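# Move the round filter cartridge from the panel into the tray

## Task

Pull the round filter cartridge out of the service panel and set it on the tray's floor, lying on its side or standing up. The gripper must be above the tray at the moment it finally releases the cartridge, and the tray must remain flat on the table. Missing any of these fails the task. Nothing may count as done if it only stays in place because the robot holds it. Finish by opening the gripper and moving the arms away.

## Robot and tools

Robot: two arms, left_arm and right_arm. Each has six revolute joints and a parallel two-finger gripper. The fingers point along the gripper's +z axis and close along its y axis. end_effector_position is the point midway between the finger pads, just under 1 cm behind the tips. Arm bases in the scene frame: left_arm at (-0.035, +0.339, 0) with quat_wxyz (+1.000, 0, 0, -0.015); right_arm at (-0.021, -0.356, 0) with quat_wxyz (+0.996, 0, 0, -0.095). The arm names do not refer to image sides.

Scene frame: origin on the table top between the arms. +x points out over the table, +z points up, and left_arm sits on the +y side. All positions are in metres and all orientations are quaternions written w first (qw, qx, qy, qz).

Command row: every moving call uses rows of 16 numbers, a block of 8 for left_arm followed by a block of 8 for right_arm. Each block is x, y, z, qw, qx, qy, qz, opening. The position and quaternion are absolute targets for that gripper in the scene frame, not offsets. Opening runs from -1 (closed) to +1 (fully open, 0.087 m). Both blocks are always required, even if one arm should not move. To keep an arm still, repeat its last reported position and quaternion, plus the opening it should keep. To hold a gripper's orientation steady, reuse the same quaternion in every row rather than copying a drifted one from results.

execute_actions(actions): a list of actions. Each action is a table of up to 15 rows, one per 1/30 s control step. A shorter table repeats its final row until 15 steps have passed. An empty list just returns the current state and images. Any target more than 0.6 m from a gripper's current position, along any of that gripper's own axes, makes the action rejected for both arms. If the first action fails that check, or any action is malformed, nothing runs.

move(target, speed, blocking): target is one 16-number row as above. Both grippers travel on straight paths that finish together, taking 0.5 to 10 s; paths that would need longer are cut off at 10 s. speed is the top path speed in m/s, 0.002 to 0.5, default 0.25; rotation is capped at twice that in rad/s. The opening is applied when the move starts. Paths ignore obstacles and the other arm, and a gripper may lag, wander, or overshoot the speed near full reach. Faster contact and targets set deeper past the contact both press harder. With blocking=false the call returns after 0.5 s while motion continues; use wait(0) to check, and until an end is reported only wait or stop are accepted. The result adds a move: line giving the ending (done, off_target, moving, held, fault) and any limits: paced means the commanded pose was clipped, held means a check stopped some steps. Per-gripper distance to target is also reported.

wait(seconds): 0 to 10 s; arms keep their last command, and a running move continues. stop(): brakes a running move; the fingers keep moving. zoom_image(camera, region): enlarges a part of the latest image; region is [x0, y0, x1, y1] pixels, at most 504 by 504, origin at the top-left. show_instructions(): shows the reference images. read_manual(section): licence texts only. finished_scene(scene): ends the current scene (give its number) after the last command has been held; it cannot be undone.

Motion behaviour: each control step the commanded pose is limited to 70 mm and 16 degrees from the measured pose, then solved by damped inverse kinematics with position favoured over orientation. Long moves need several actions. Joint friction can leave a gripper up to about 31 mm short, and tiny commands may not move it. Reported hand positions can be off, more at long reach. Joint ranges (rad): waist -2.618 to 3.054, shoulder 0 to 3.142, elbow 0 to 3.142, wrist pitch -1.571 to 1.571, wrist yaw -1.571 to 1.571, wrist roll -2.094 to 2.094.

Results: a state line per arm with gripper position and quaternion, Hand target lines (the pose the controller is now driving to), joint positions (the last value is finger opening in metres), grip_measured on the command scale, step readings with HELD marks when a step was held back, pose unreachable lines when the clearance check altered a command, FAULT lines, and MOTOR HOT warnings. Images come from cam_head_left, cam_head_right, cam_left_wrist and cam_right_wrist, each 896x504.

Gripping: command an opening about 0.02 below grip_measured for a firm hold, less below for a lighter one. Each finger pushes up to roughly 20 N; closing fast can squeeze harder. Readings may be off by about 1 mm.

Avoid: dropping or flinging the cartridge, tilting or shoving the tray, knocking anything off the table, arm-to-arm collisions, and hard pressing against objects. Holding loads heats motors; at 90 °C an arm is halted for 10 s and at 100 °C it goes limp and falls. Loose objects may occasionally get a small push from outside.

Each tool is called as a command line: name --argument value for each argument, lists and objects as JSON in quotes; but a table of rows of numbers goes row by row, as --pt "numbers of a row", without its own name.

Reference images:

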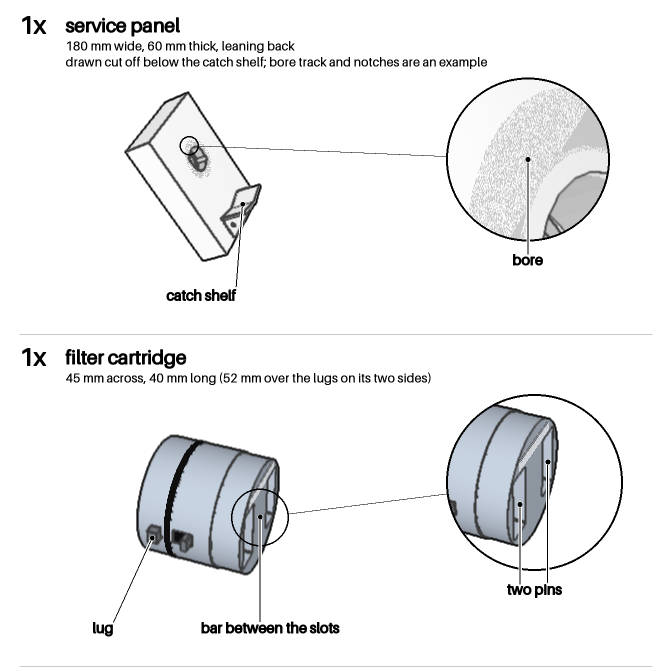

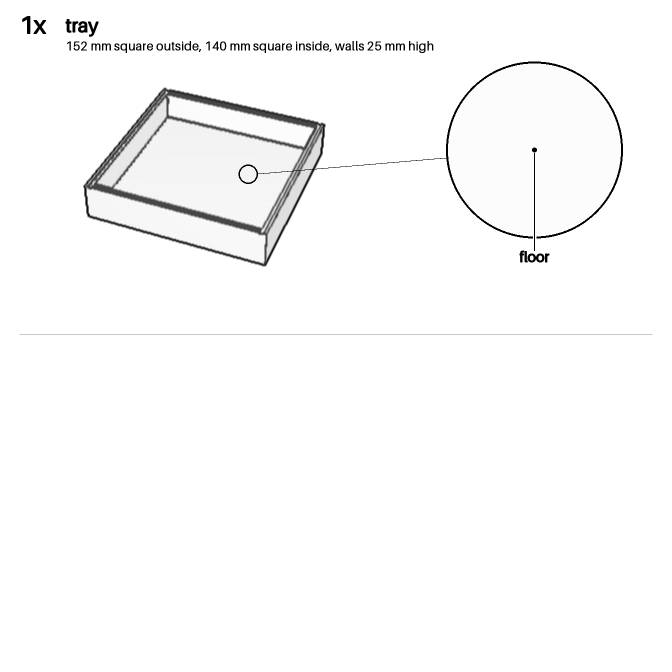

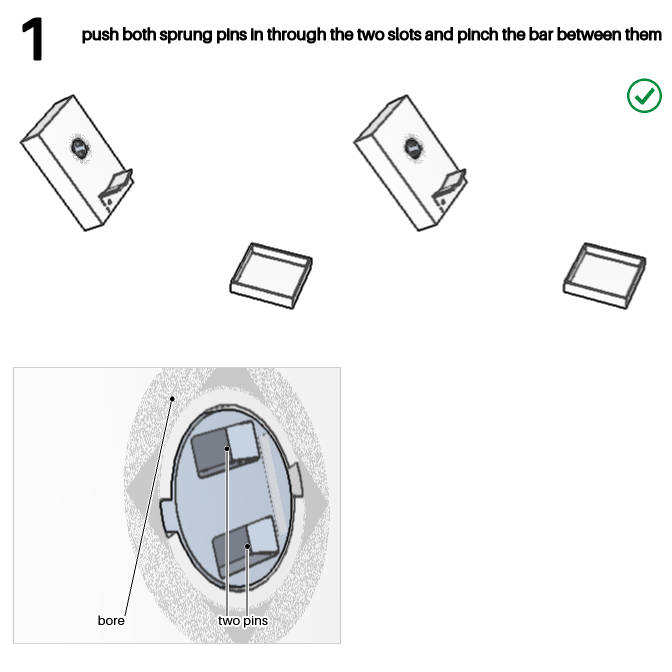

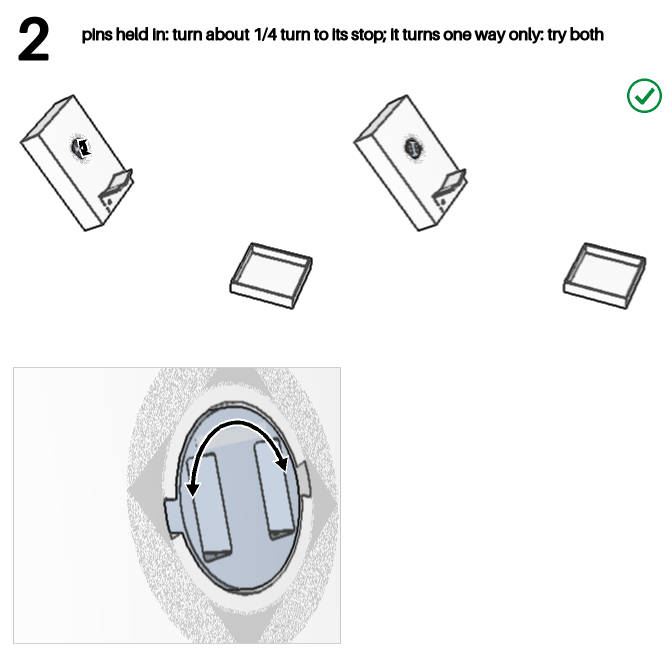

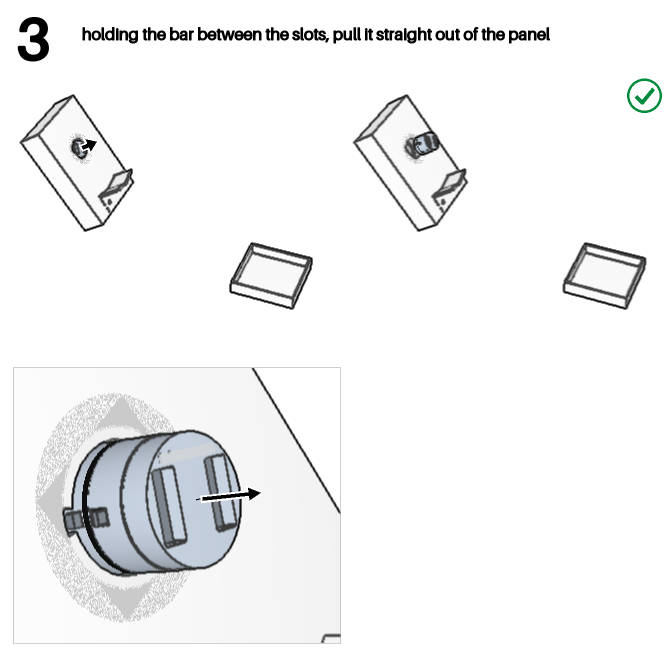

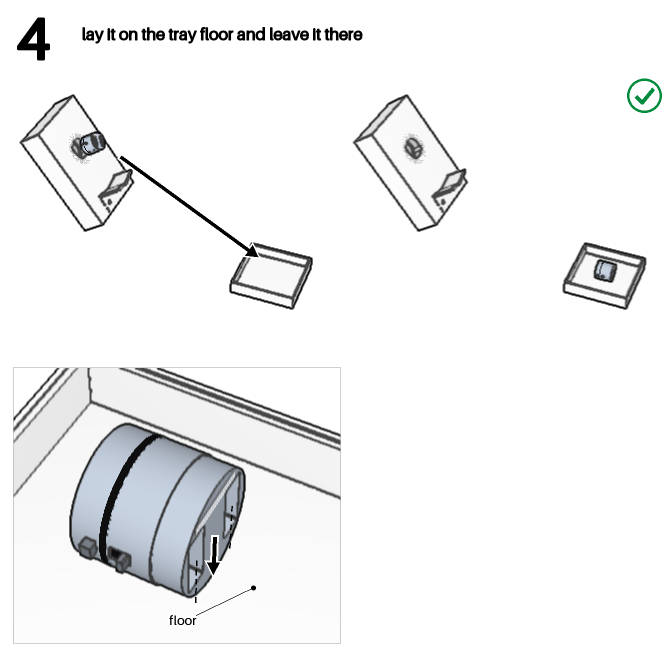

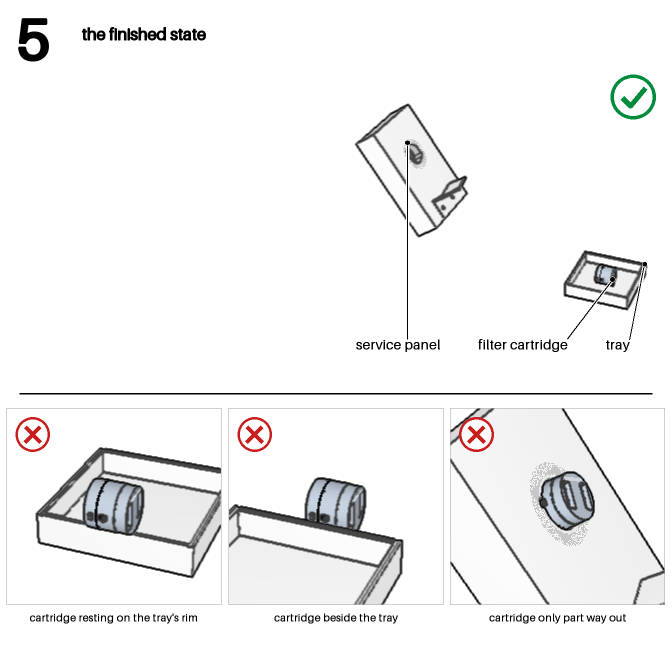

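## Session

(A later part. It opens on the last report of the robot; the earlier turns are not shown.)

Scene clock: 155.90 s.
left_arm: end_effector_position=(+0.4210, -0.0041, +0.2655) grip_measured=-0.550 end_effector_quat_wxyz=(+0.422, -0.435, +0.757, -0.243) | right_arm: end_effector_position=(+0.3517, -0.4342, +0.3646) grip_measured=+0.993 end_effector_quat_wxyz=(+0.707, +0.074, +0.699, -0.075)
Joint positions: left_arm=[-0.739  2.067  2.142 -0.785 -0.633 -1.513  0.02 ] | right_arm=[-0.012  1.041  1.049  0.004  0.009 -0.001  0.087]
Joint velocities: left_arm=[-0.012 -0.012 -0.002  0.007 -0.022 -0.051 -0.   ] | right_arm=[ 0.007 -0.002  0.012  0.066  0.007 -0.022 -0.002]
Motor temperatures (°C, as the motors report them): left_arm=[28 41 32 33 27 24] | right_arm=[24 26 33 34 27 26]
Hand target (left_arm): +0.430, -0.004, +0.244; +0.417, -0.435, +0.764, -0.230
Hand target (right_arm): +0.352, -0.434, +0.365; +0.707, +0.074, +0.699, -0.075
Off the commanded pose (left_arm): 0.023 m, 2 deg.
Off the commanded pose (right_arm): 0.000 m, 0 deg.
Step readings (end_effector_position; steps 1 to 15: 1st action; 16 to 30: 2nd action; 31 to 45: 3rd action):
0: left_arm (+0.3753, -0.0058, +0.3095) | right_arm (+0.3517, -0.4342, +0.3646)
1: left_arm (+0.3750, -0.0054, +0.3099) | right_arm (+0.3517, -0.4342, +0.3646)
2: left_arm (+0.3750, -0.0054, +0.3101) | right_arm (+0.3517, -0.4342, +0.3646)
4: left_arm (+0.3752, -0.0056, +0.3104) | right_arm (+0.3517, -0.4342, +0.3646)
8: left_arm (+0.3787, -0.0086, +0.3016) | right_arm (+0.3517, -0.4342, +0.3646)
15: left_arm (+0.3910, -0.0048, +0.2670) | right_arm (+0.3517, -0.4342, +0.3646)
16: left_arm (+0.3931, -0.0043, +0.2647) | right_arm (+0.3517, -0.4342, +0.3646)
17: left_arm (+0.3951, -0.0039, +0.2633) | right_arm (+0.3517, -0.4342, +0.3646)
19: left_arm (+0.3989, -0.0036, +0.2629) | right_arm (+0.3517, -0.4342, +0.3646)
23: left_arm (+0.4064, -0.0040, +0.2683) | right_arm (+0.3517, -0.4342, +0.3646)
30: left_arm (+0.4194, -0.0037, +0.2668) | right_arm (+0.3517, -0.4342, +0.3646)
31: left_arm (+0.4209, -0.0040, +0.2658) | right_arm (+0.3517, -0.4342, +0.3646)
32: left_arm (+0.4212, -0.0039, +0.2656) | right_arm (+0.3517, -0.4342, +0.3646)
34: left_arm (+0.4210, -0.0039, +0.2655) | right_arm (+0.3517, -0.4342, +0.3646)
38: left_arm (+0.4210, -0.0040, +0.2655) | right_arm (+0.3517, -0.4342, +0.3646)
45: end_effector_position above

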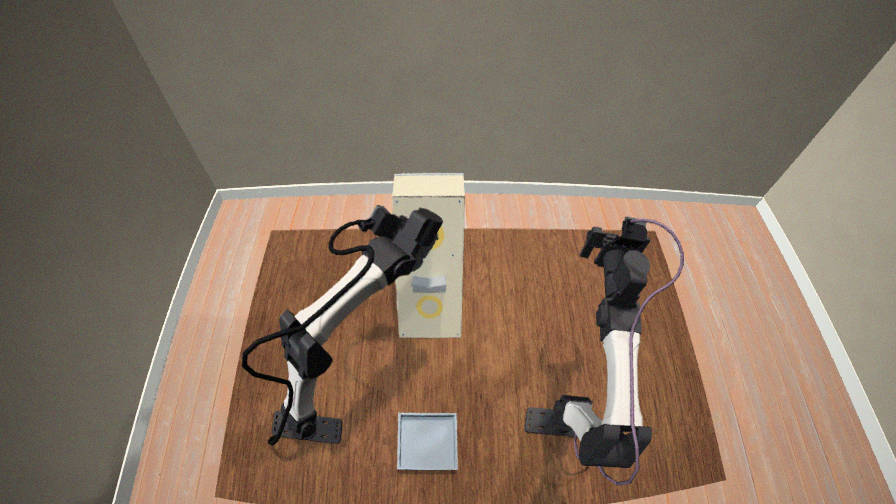

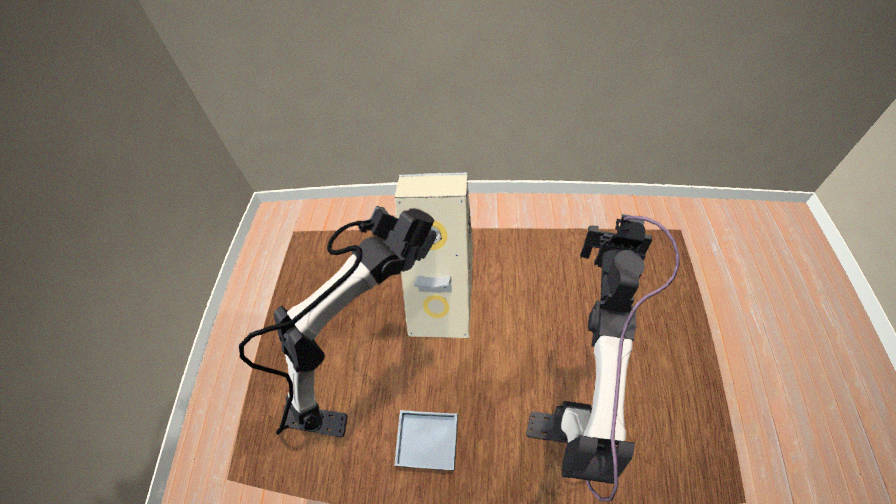

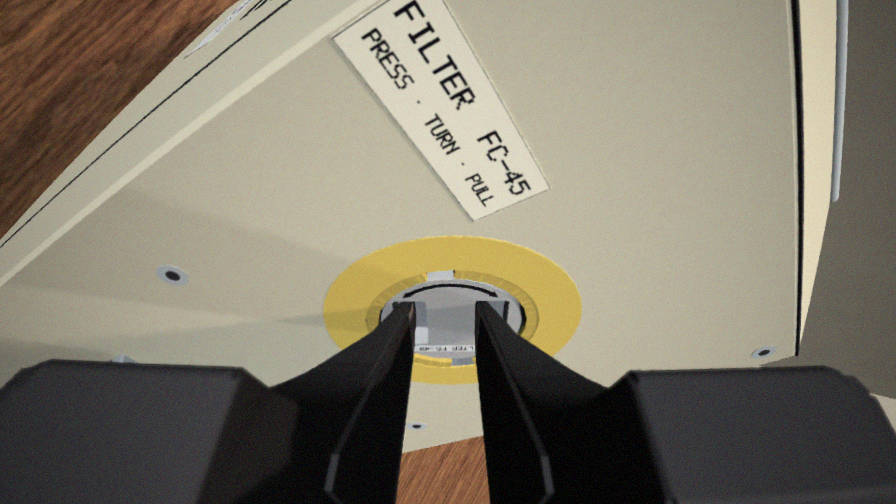

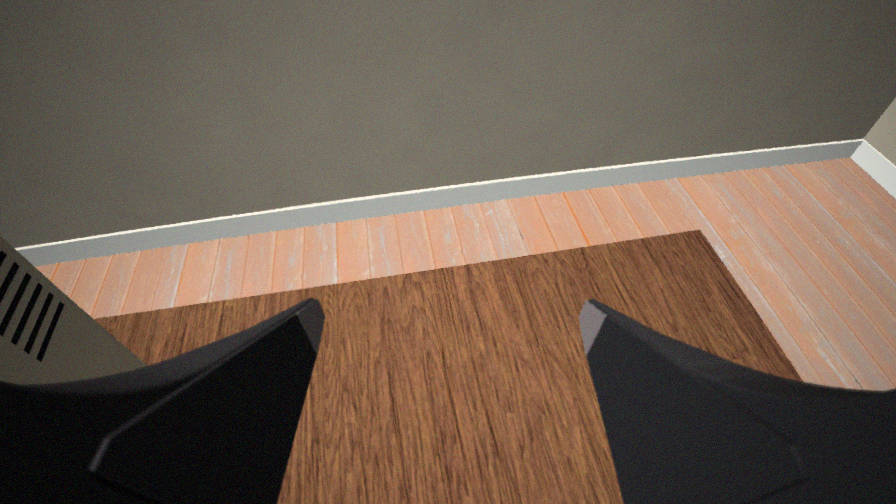

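move --target '[0.4365,-0.008,0.2577,0.42,-0.437,0.758,-0.242,-0.62,0.3517,-0.4342,0.3646,0.707,0.074,0.699,-0.075,1]' --speed 0.03

zoom_image --camera "cam_left_wrist" --region '[320, 220, 570, 420]'

Scene clock: 159.67 s.
left_arm: end_effector_position=(+0.4214, -0.0056, +0.2683) grip_measured=-0.620 end_effector_quat_wxyz=(+0.421, -0.432, +0.760, -0.242) | right_arm: end_effector_position=(+0.3517, -0.4342, +0.3646) grip_measured=+0.993 end_effector_quat_wxyz=(+0.707, +0.074, +0.699, -0.075)
Joint positions: left_arm=[-0.739  2.083  2.182 -0.812 -0.628 -1.508  0.017] | right_arm=[-0.012  1.041  1.049  0.004  0.009 -0.001  0.087]
Joint velocities: left_arm=[0.007 0.002 0.007 0.037 0.022 0.022 0.001] | right_arm=[-0.007 -0.002  0.002  0.037 -0.051  0.066  0.   ]
Motor temperatures (°C, as the motors report them): left_arm=[28 41 32 33 27 24] | right_arm=[24 26 33 34 27 26]
Hand target (left_arm): +0.436, -0.007, +0.258; +0.420, -0.437, +0.758, -0.242
Hand target (right_arm): +0.352, -0.434, +0.365; +0.707, +0.074, +0.699, -0.075
Off the commanded pose (left_arm): 0.019 m, 1 deg.
Off the commanded pose (right_arm): 0.000 m, 0 deg.
move: off_target (left_arm)

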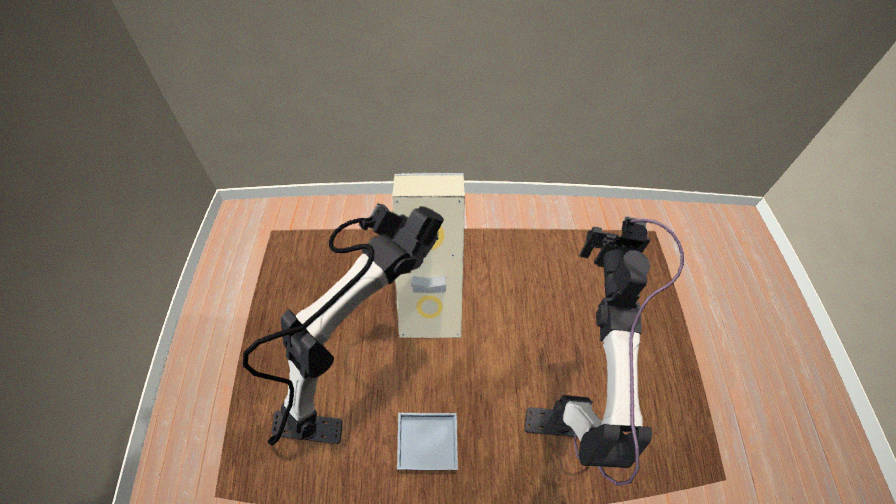

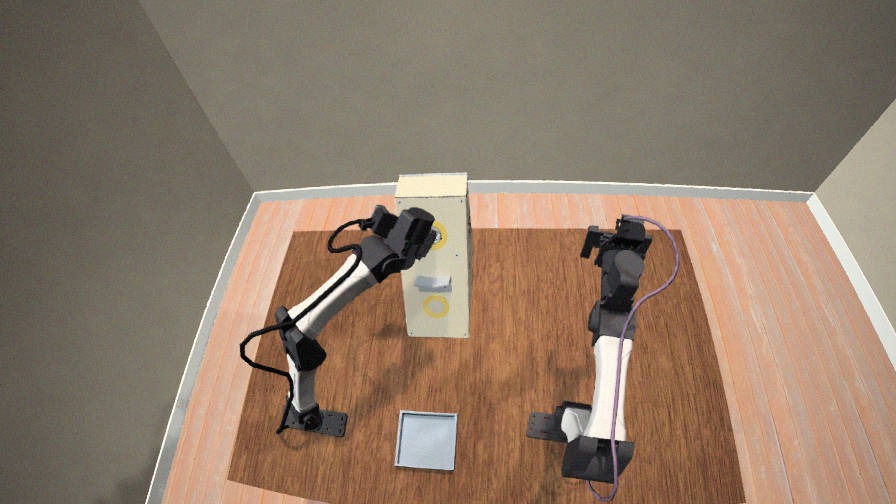

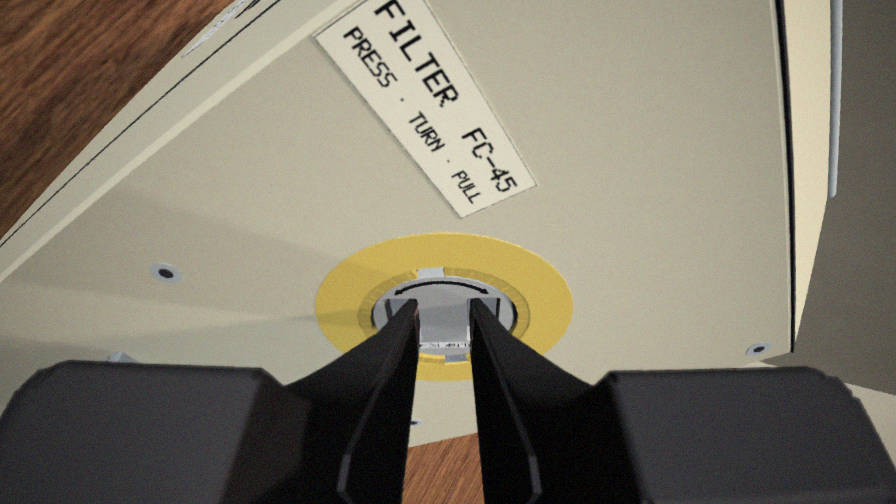

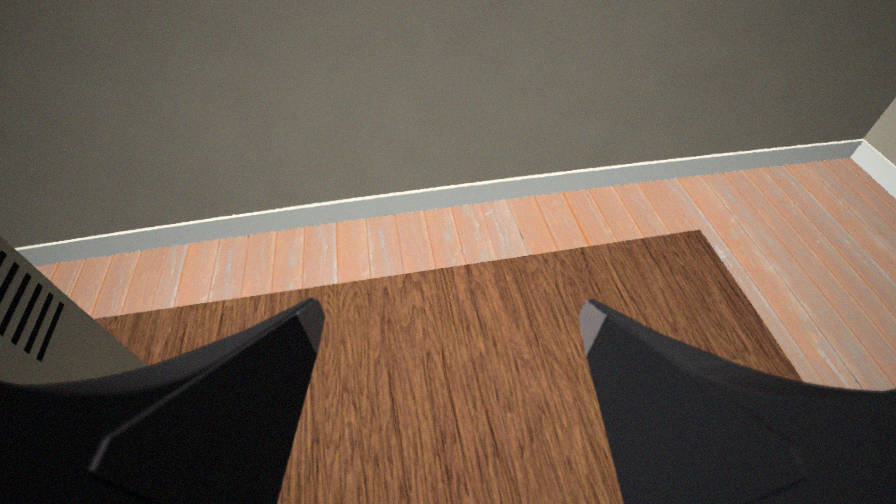

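Region (320, 220, 570, 420) of cam_left_wrist's 896x504 image, scaled by 2.016, with more detail than that image has; it fills the top 403 rows of this view, and the rest is white.

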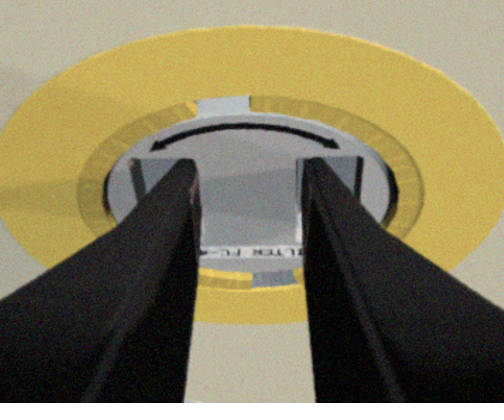

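move --target '[0.449,-0.012,0.249,0.42,-0.437,0.758,-0.242,-0.62,0.3517,-0.4342,0.3646,0.707,0.074,0.699,-0.075,1]' --speed 0.03

zoom_image --camera "cam_left_wrist" --region '[320, 220, 570, 420]'

Scene clock: 165.63 s.
left_arm: end_effector_position=(+0.4235, -0.0064, +0.2666) grip_measured=-0.620 end_effector_quat_wxyz=(+0.421, -0.427, +0.765, -0.236) | right_arm: end_effector_position=(+0.3517, -0.4342, +0.3646) grip_measured=+0.993 end_effector_quat_wxyz=(+0.707, +0.074, +0.699, -0.075)
Joint positions: left_arm=[-0.737  2.103  2.213 -0.83  -0.625 -1.494  0.017] | right_arm=[-0.012  1.041  1.049  0.004  0.009 -0.001  0.087]
Joint velocities: left_arm=[-0.007  0.007  0.007  0.037 -0.051 -0.037 -0.001] | right_arm=[ 0.002  0.007 -0.007  0.066  0.081  0.051  0.   ]
Motor temperatures (°C, as the motors report them): left_arm=[28 40 33 34 27 24] | right_arm=[24 26 33 34 27 26]
Hand target (left_arm): +0.447, -0.010, +0.249; +0.420, -0.437, +0.758, -0.242
Hand target (right_arm): +0.352, -0.434, +0.365; +0.707, +0.074, +0.699, -0.075
Off the commanded pose (left_arm): 0.032 m, 2 deg.
Off the commanded pose (right_arm): 0.000 m, 0 deg.
move: off_target (left_arm)

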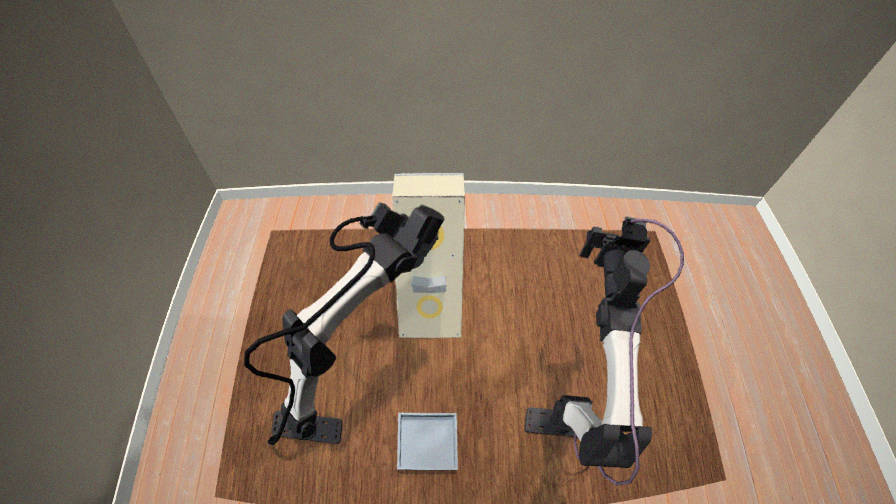

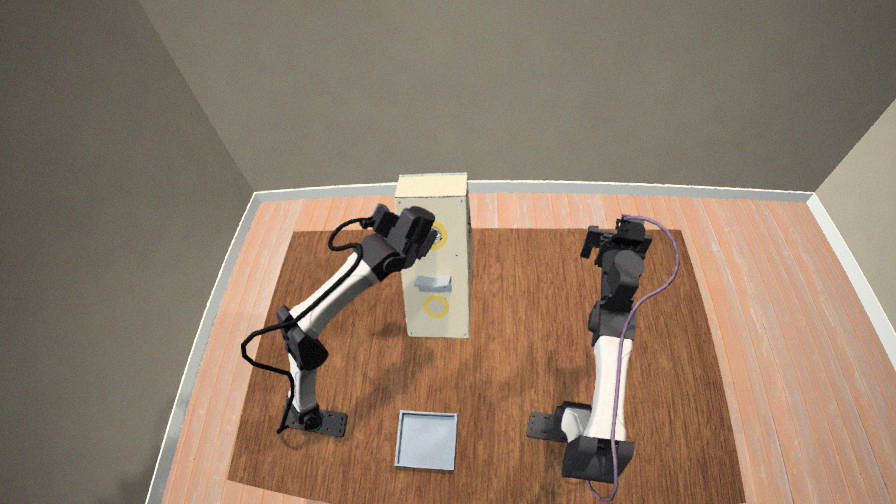

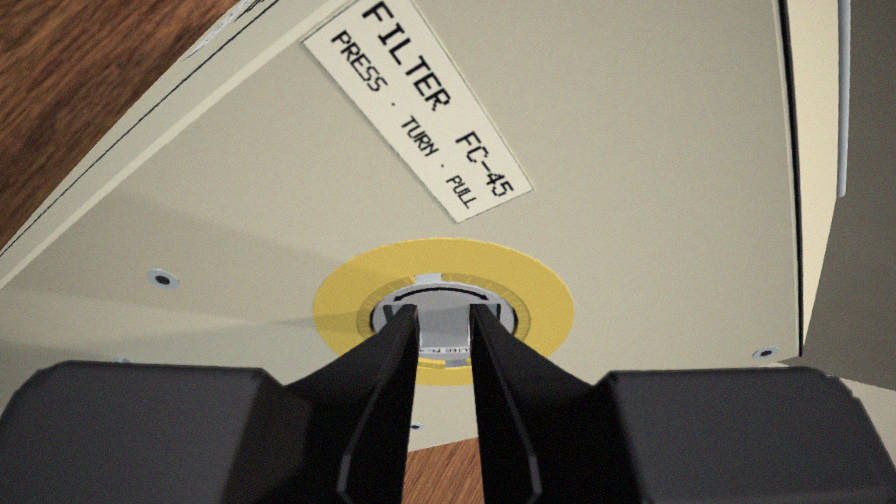

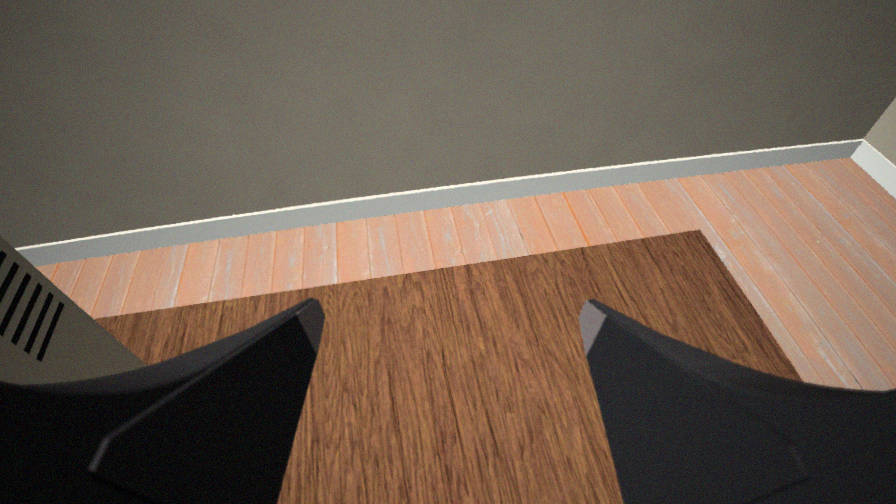

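Region (320, 220, 570, 420) of cam_left_wrist's 896x504 image, scaled by 2.016, with more detail than that image has; it fills the top 403 rows of this view, and the rest is white.

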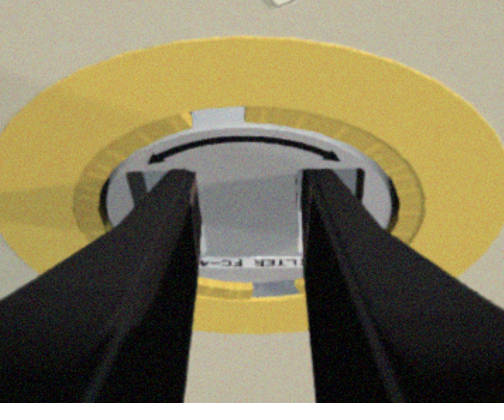

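Progressed 3 mm against the springs. Push more.

move --target '[0.462,-0.012,0.241,0.42,-0.437,0.758,-0.242,-0.62,0.3517,-0.4342,0.3646,0.707,0.074,0.699,-0.075,1]' --speed 0.04

zoom_image --camera "cam_left_wrist" --region '[320, 220, 570, 420]'

Scene clock: 169.07 s.
left_arm: end_effector_position=(+0.4244, -0.0060, +0.2653) grip_measured=-0.620 end_effector_quat_wxyz=(+0.416, -0.422, +0.770, -0.237) | right_arm: end_effector_position=(+0.3517, -0.4342, +0.3646) grip_measured=+0.993 end_effector_quat_wxyz=(+0.707, +0.074, +0.699, -0.075)
Joint positions: left_arm=[-0.729  2.103  2.213 -0.829 -0.604 -1.481  0.017] | right_arm=[-0.012  1.041  1.049  0.004  0.009 -0.001  0.087]
Joint velocities: left_arm=[ 0.012 -0.007 -0.027  0.066 -0.022 -0.007 -0.001] | right_arm=[ 0.007 -0.002  0.002 -0.051  0.007  0.007 -0.   ]
Motor temperatures (°C, as the motors report them): left_arm=[28 40 33 35 27 24] | right_arm=[24 26 33 34 27 26]
Hand target (left_arm): +0.457, -0.008, +0.241; +0.420, -0.437, +0.758, -0.241
Hand target (right_arm): +0.352, -0.434, +0.365; +0.707, +0.074, +0.699, -0.075
Off the commanded pose (left_arm): 0.045 m, 2 deg.
Off the commanded pose (right_arm): 0.000 m, 0 deg.
move: off_target (left_arm)

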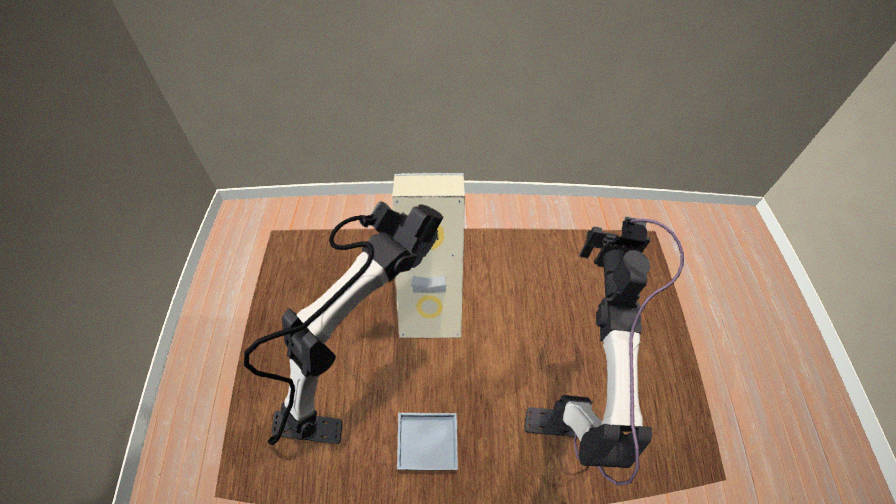

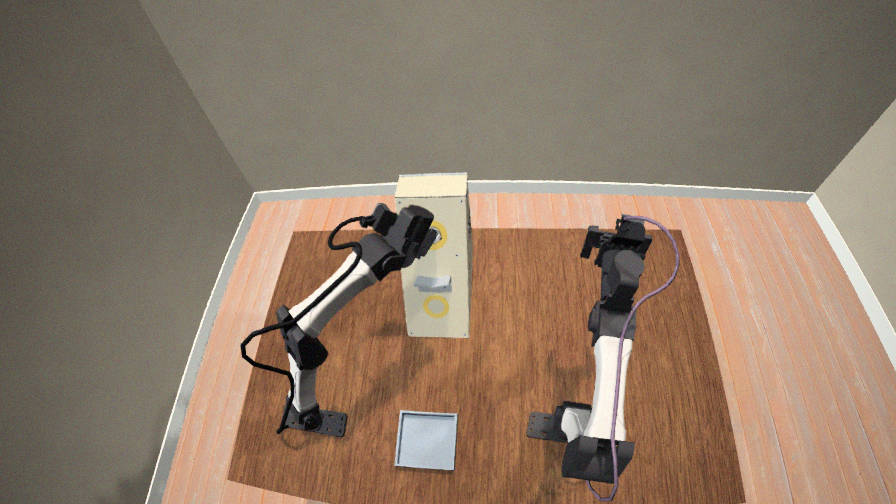

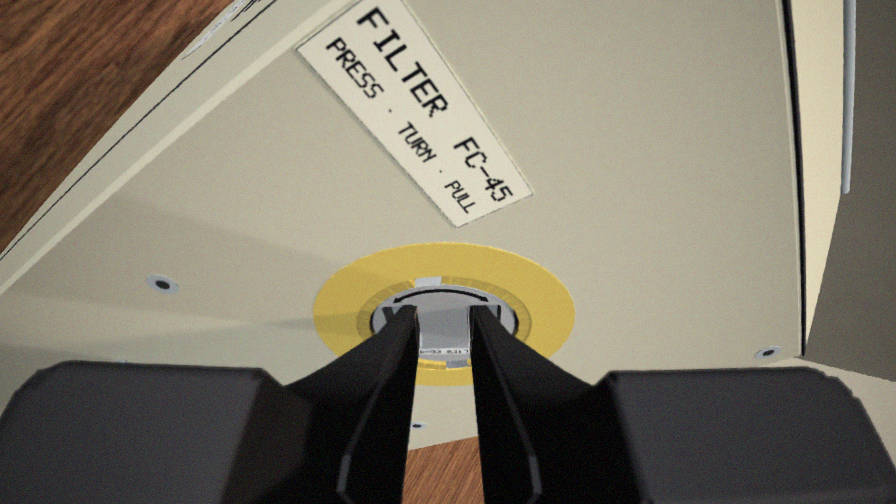

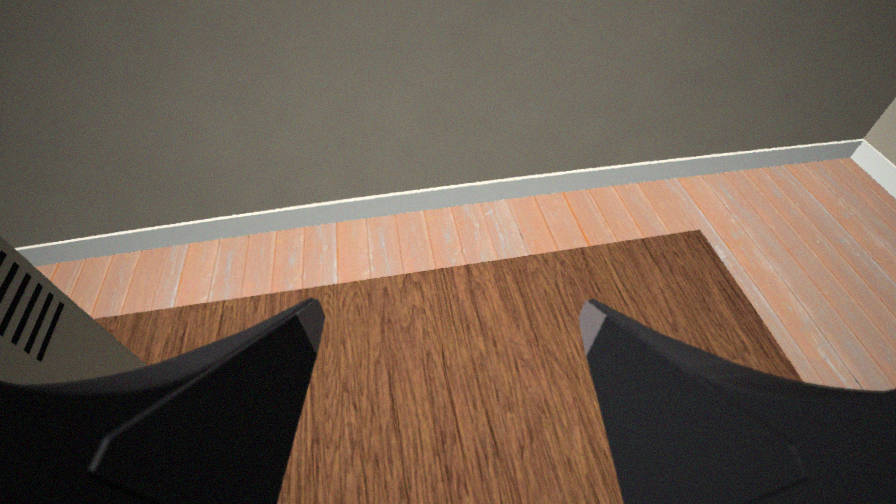

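Region (320, 220, 570, 420) of cam_left_wrist's 896x504 image, scaled by 2.016, with more detail than that image has; it fills the top 403 rows of this view, and the rest is white.

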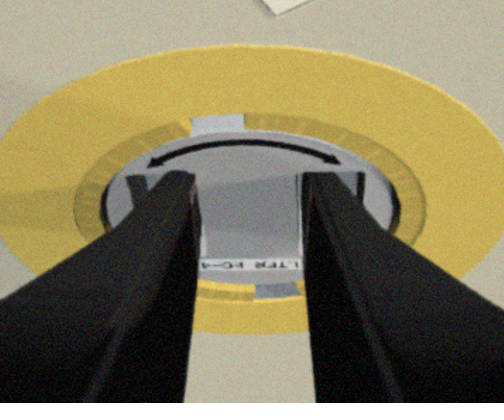

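execute_actions --actions '[[[0.457,-0.008,0.243,0.42,-0.437,0.758,-0.242,-0.64,0.3517,-0.4342,0.3646,0.707,0.074,0.699,-0.075,1],[0.457,-0.008,0.243,0.42,-0.437,0.758,-0.242,-0.65,0.3517,-0.4342,0.3646,0.707,0.074,0.699,-0.075,1],[0.457,-0.008,0.243,0.42,-0.437,0.758,-0.242,-0.66,0.3517,-0.4342,0.3646,0.707,0.074,0.699,-0.075,1],[0.457,-0.008,0.243,0.42,-0.437,0.758,-0.242,-0.67,0.3517,-0.4342,0.3646,0.707,0.074,0.699,-0.075,1],[0.457,-0.008,0.243,0.42,-0.437,0.758,-0.242,-0.68,0.3517,-0.4342,0.3646,0.707,0.074,0.699,-0.075,1]],[[0.457,-0.008,0.243,0.434,-0.39,0.783,-0.2164,-0.68,0.3517,-0.4342,0.3646,0.707,0.074,0.699,-0.075,1]],[[0.457,-0.008,0.243,0.4464,-0.3419,0.8054,-0.1895,-0.68,0.3517,-0.4342,0.3646,0.707,0.074,0.699,-0.075,1]]]'

Scene clock: 174.33 s.
left_arm: end_effector_position=(+0.4242, -0.0061, +0.2655) grip_measured=-0.610 end_effector_quat_wxyz=(+0.430, -0.350, +0.808, -0.200) | right_arm: end_effector_position=(+0.3517, -0.4342, +0.3646) grip_measured=+0.993 end_effector_quat_wxyz=(+0.707, +0.074, +0.699, -0.075)
Joint positions: left_arm=[-0.728  2.153  2.322 -0.894 -0.591 -1.304  0.017] | right_arm=[-0.012  1.041  1.049  0.004  0.009 -0.001  0.087]
Joint velocities: left_arm=[ 0.002  0.022  0.012  0.051 -0.007 -0.051  0.   ] | right_arm=[-0.002 -0.007 -0.027 -0.022 -0.051 -0.007 -0.   ]
Motor temperatures (°C, as the motors report them): left_arm=[28 39 34 36 27 24] | right_arm=[24 26 33 34 27 26]
Hand target (left_arm): +0.454, -0.006, +0.243; +0.445, -0.343, +0.805, -0.188
Hand target (right_arm): +0.352, -0.434, +0.365; +0.707, +0.074, +0.699, -0.075
Off the commanded pose (left_arm): 0.040 m, 2 deg.
Off the commanded pose (right_arm): 0.000 m, 0 deg.
Step readings (end_effector_position; steps 1 to 15: 1st action; 16 to 30: 2nd action; 31 to 45: 3rd action):
0: left_arm (+0.4244, -0.0060, +0.2653) | right_arm (+0.3517, -0.4342, +0.3646)
1: left_arm (+0.4243, -0.0060, +0.2652) | right_arm (+0.3517, -0.4342, +0.3646)
2: left_arm (+0.4243, -0.0060, +0.2652) | right_arm (+0.3517, -0.4342, +0.3646)
4: left_arm (+0.4243, -0.0060, +0.2652) | right_arm (+0.3517, -0.4342, +0.3646)
8: left_arm (+0.4243, -0.0060, +0.2652) | right_arm (+0.3517, -0.4342, +0.3646)
15: left_arm (+0.4243, -0.0060, +0.2652) | right_arm (+0.3517, -0.4342, +0.3646)
16: left_arm (+0.4242, -0.0058, +0.2657) | right_arm (+0.3517, -0.4342, +0.3646)
17: left_arm (+0.4243, -0.0055, +0.2656) | right_arm (+0.3517, -0.4342, +0.3646)
19: left_arm (+0.4244, -0.0054, +0.2657) | right_arm (+0.3517, -0.4342, +0.3646)
23: left_arm (+0.4244, -0.0054, +0.2657) | right_arm (+0.3517, -0.4342, +0.3646)
30: left_arm (+0.4242, -0.0055, +0.2657) | right_arm (+0.3517, -0.4342, +0.3646)
31: left_arm (+0.4243, -0.0057, +0.2660) | right_arm (+0.3517, -0.4342, +0.3646)
32: left_arm (+0.4245, -0.0057, +0.2658) | right_arm (+0.3517, -0.4342, +0.3646)
34: left_arm (+0.4243, -0.0059, +0.2656) | right_arm (+0.3517, -0.4342, +0.3646)
38: left_arm (+0.4242, -0.0060, +0.2655) | right_arm (+0.3517, -0.4342, +0.3646)
45: end_effector_position above

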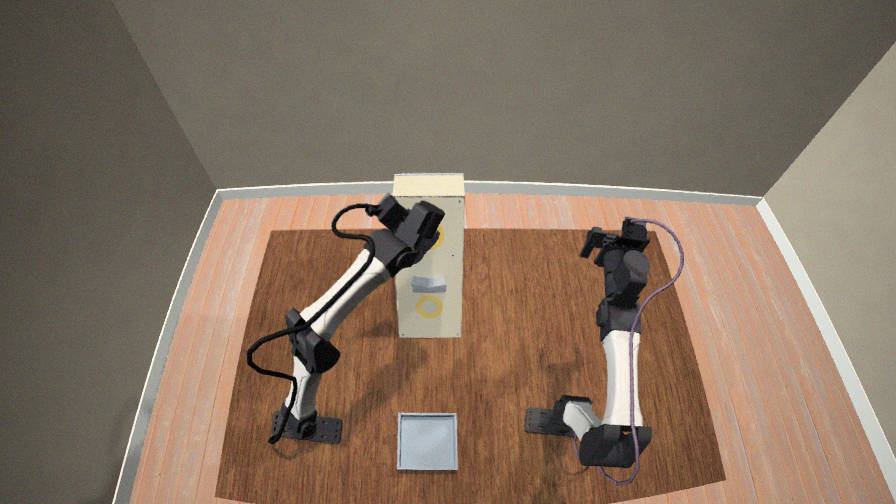

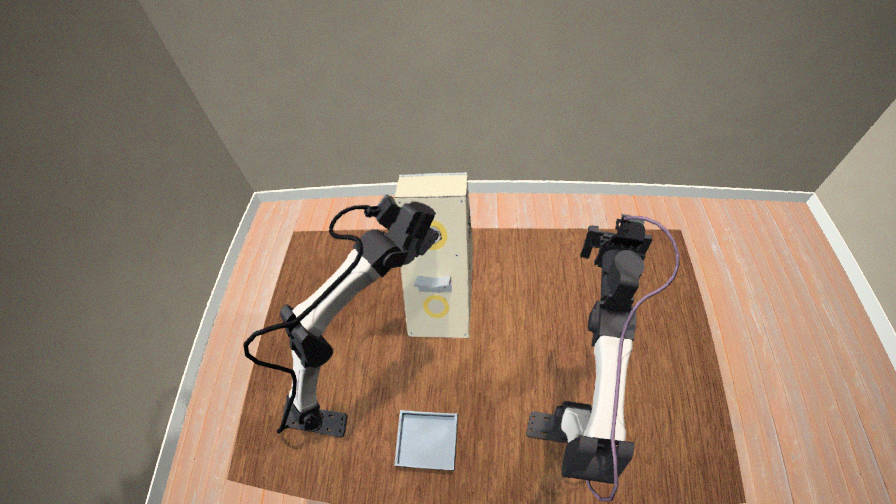

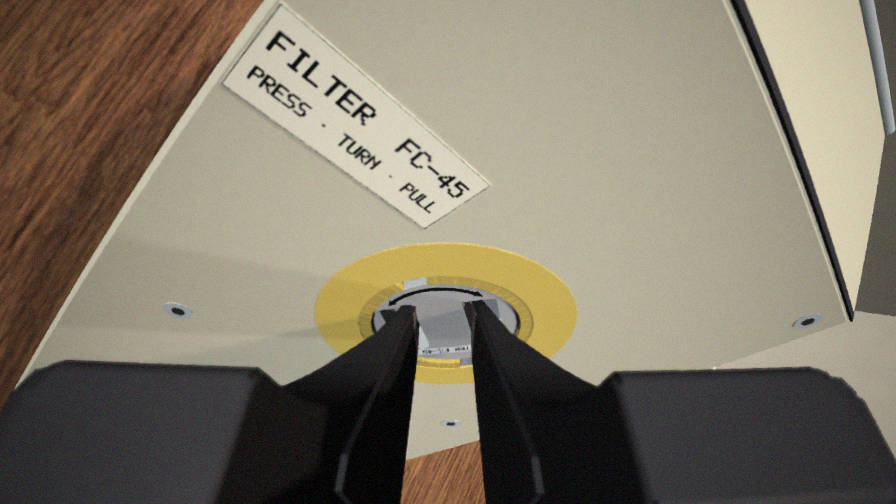

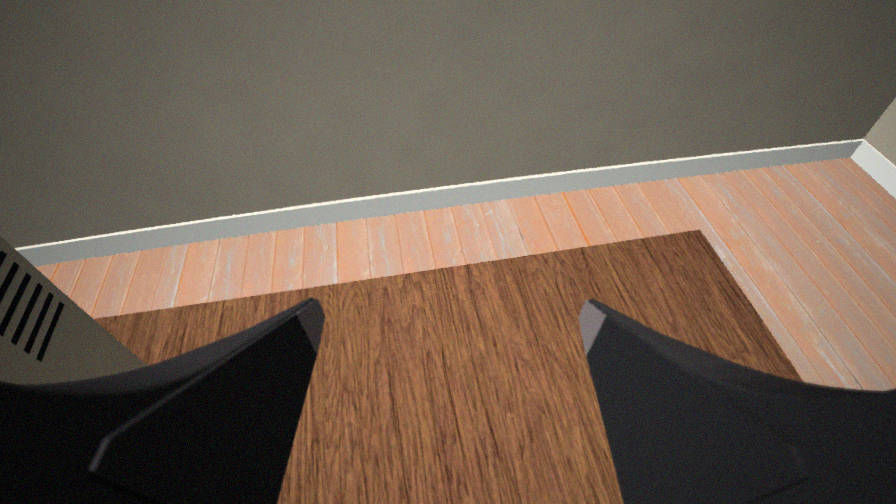

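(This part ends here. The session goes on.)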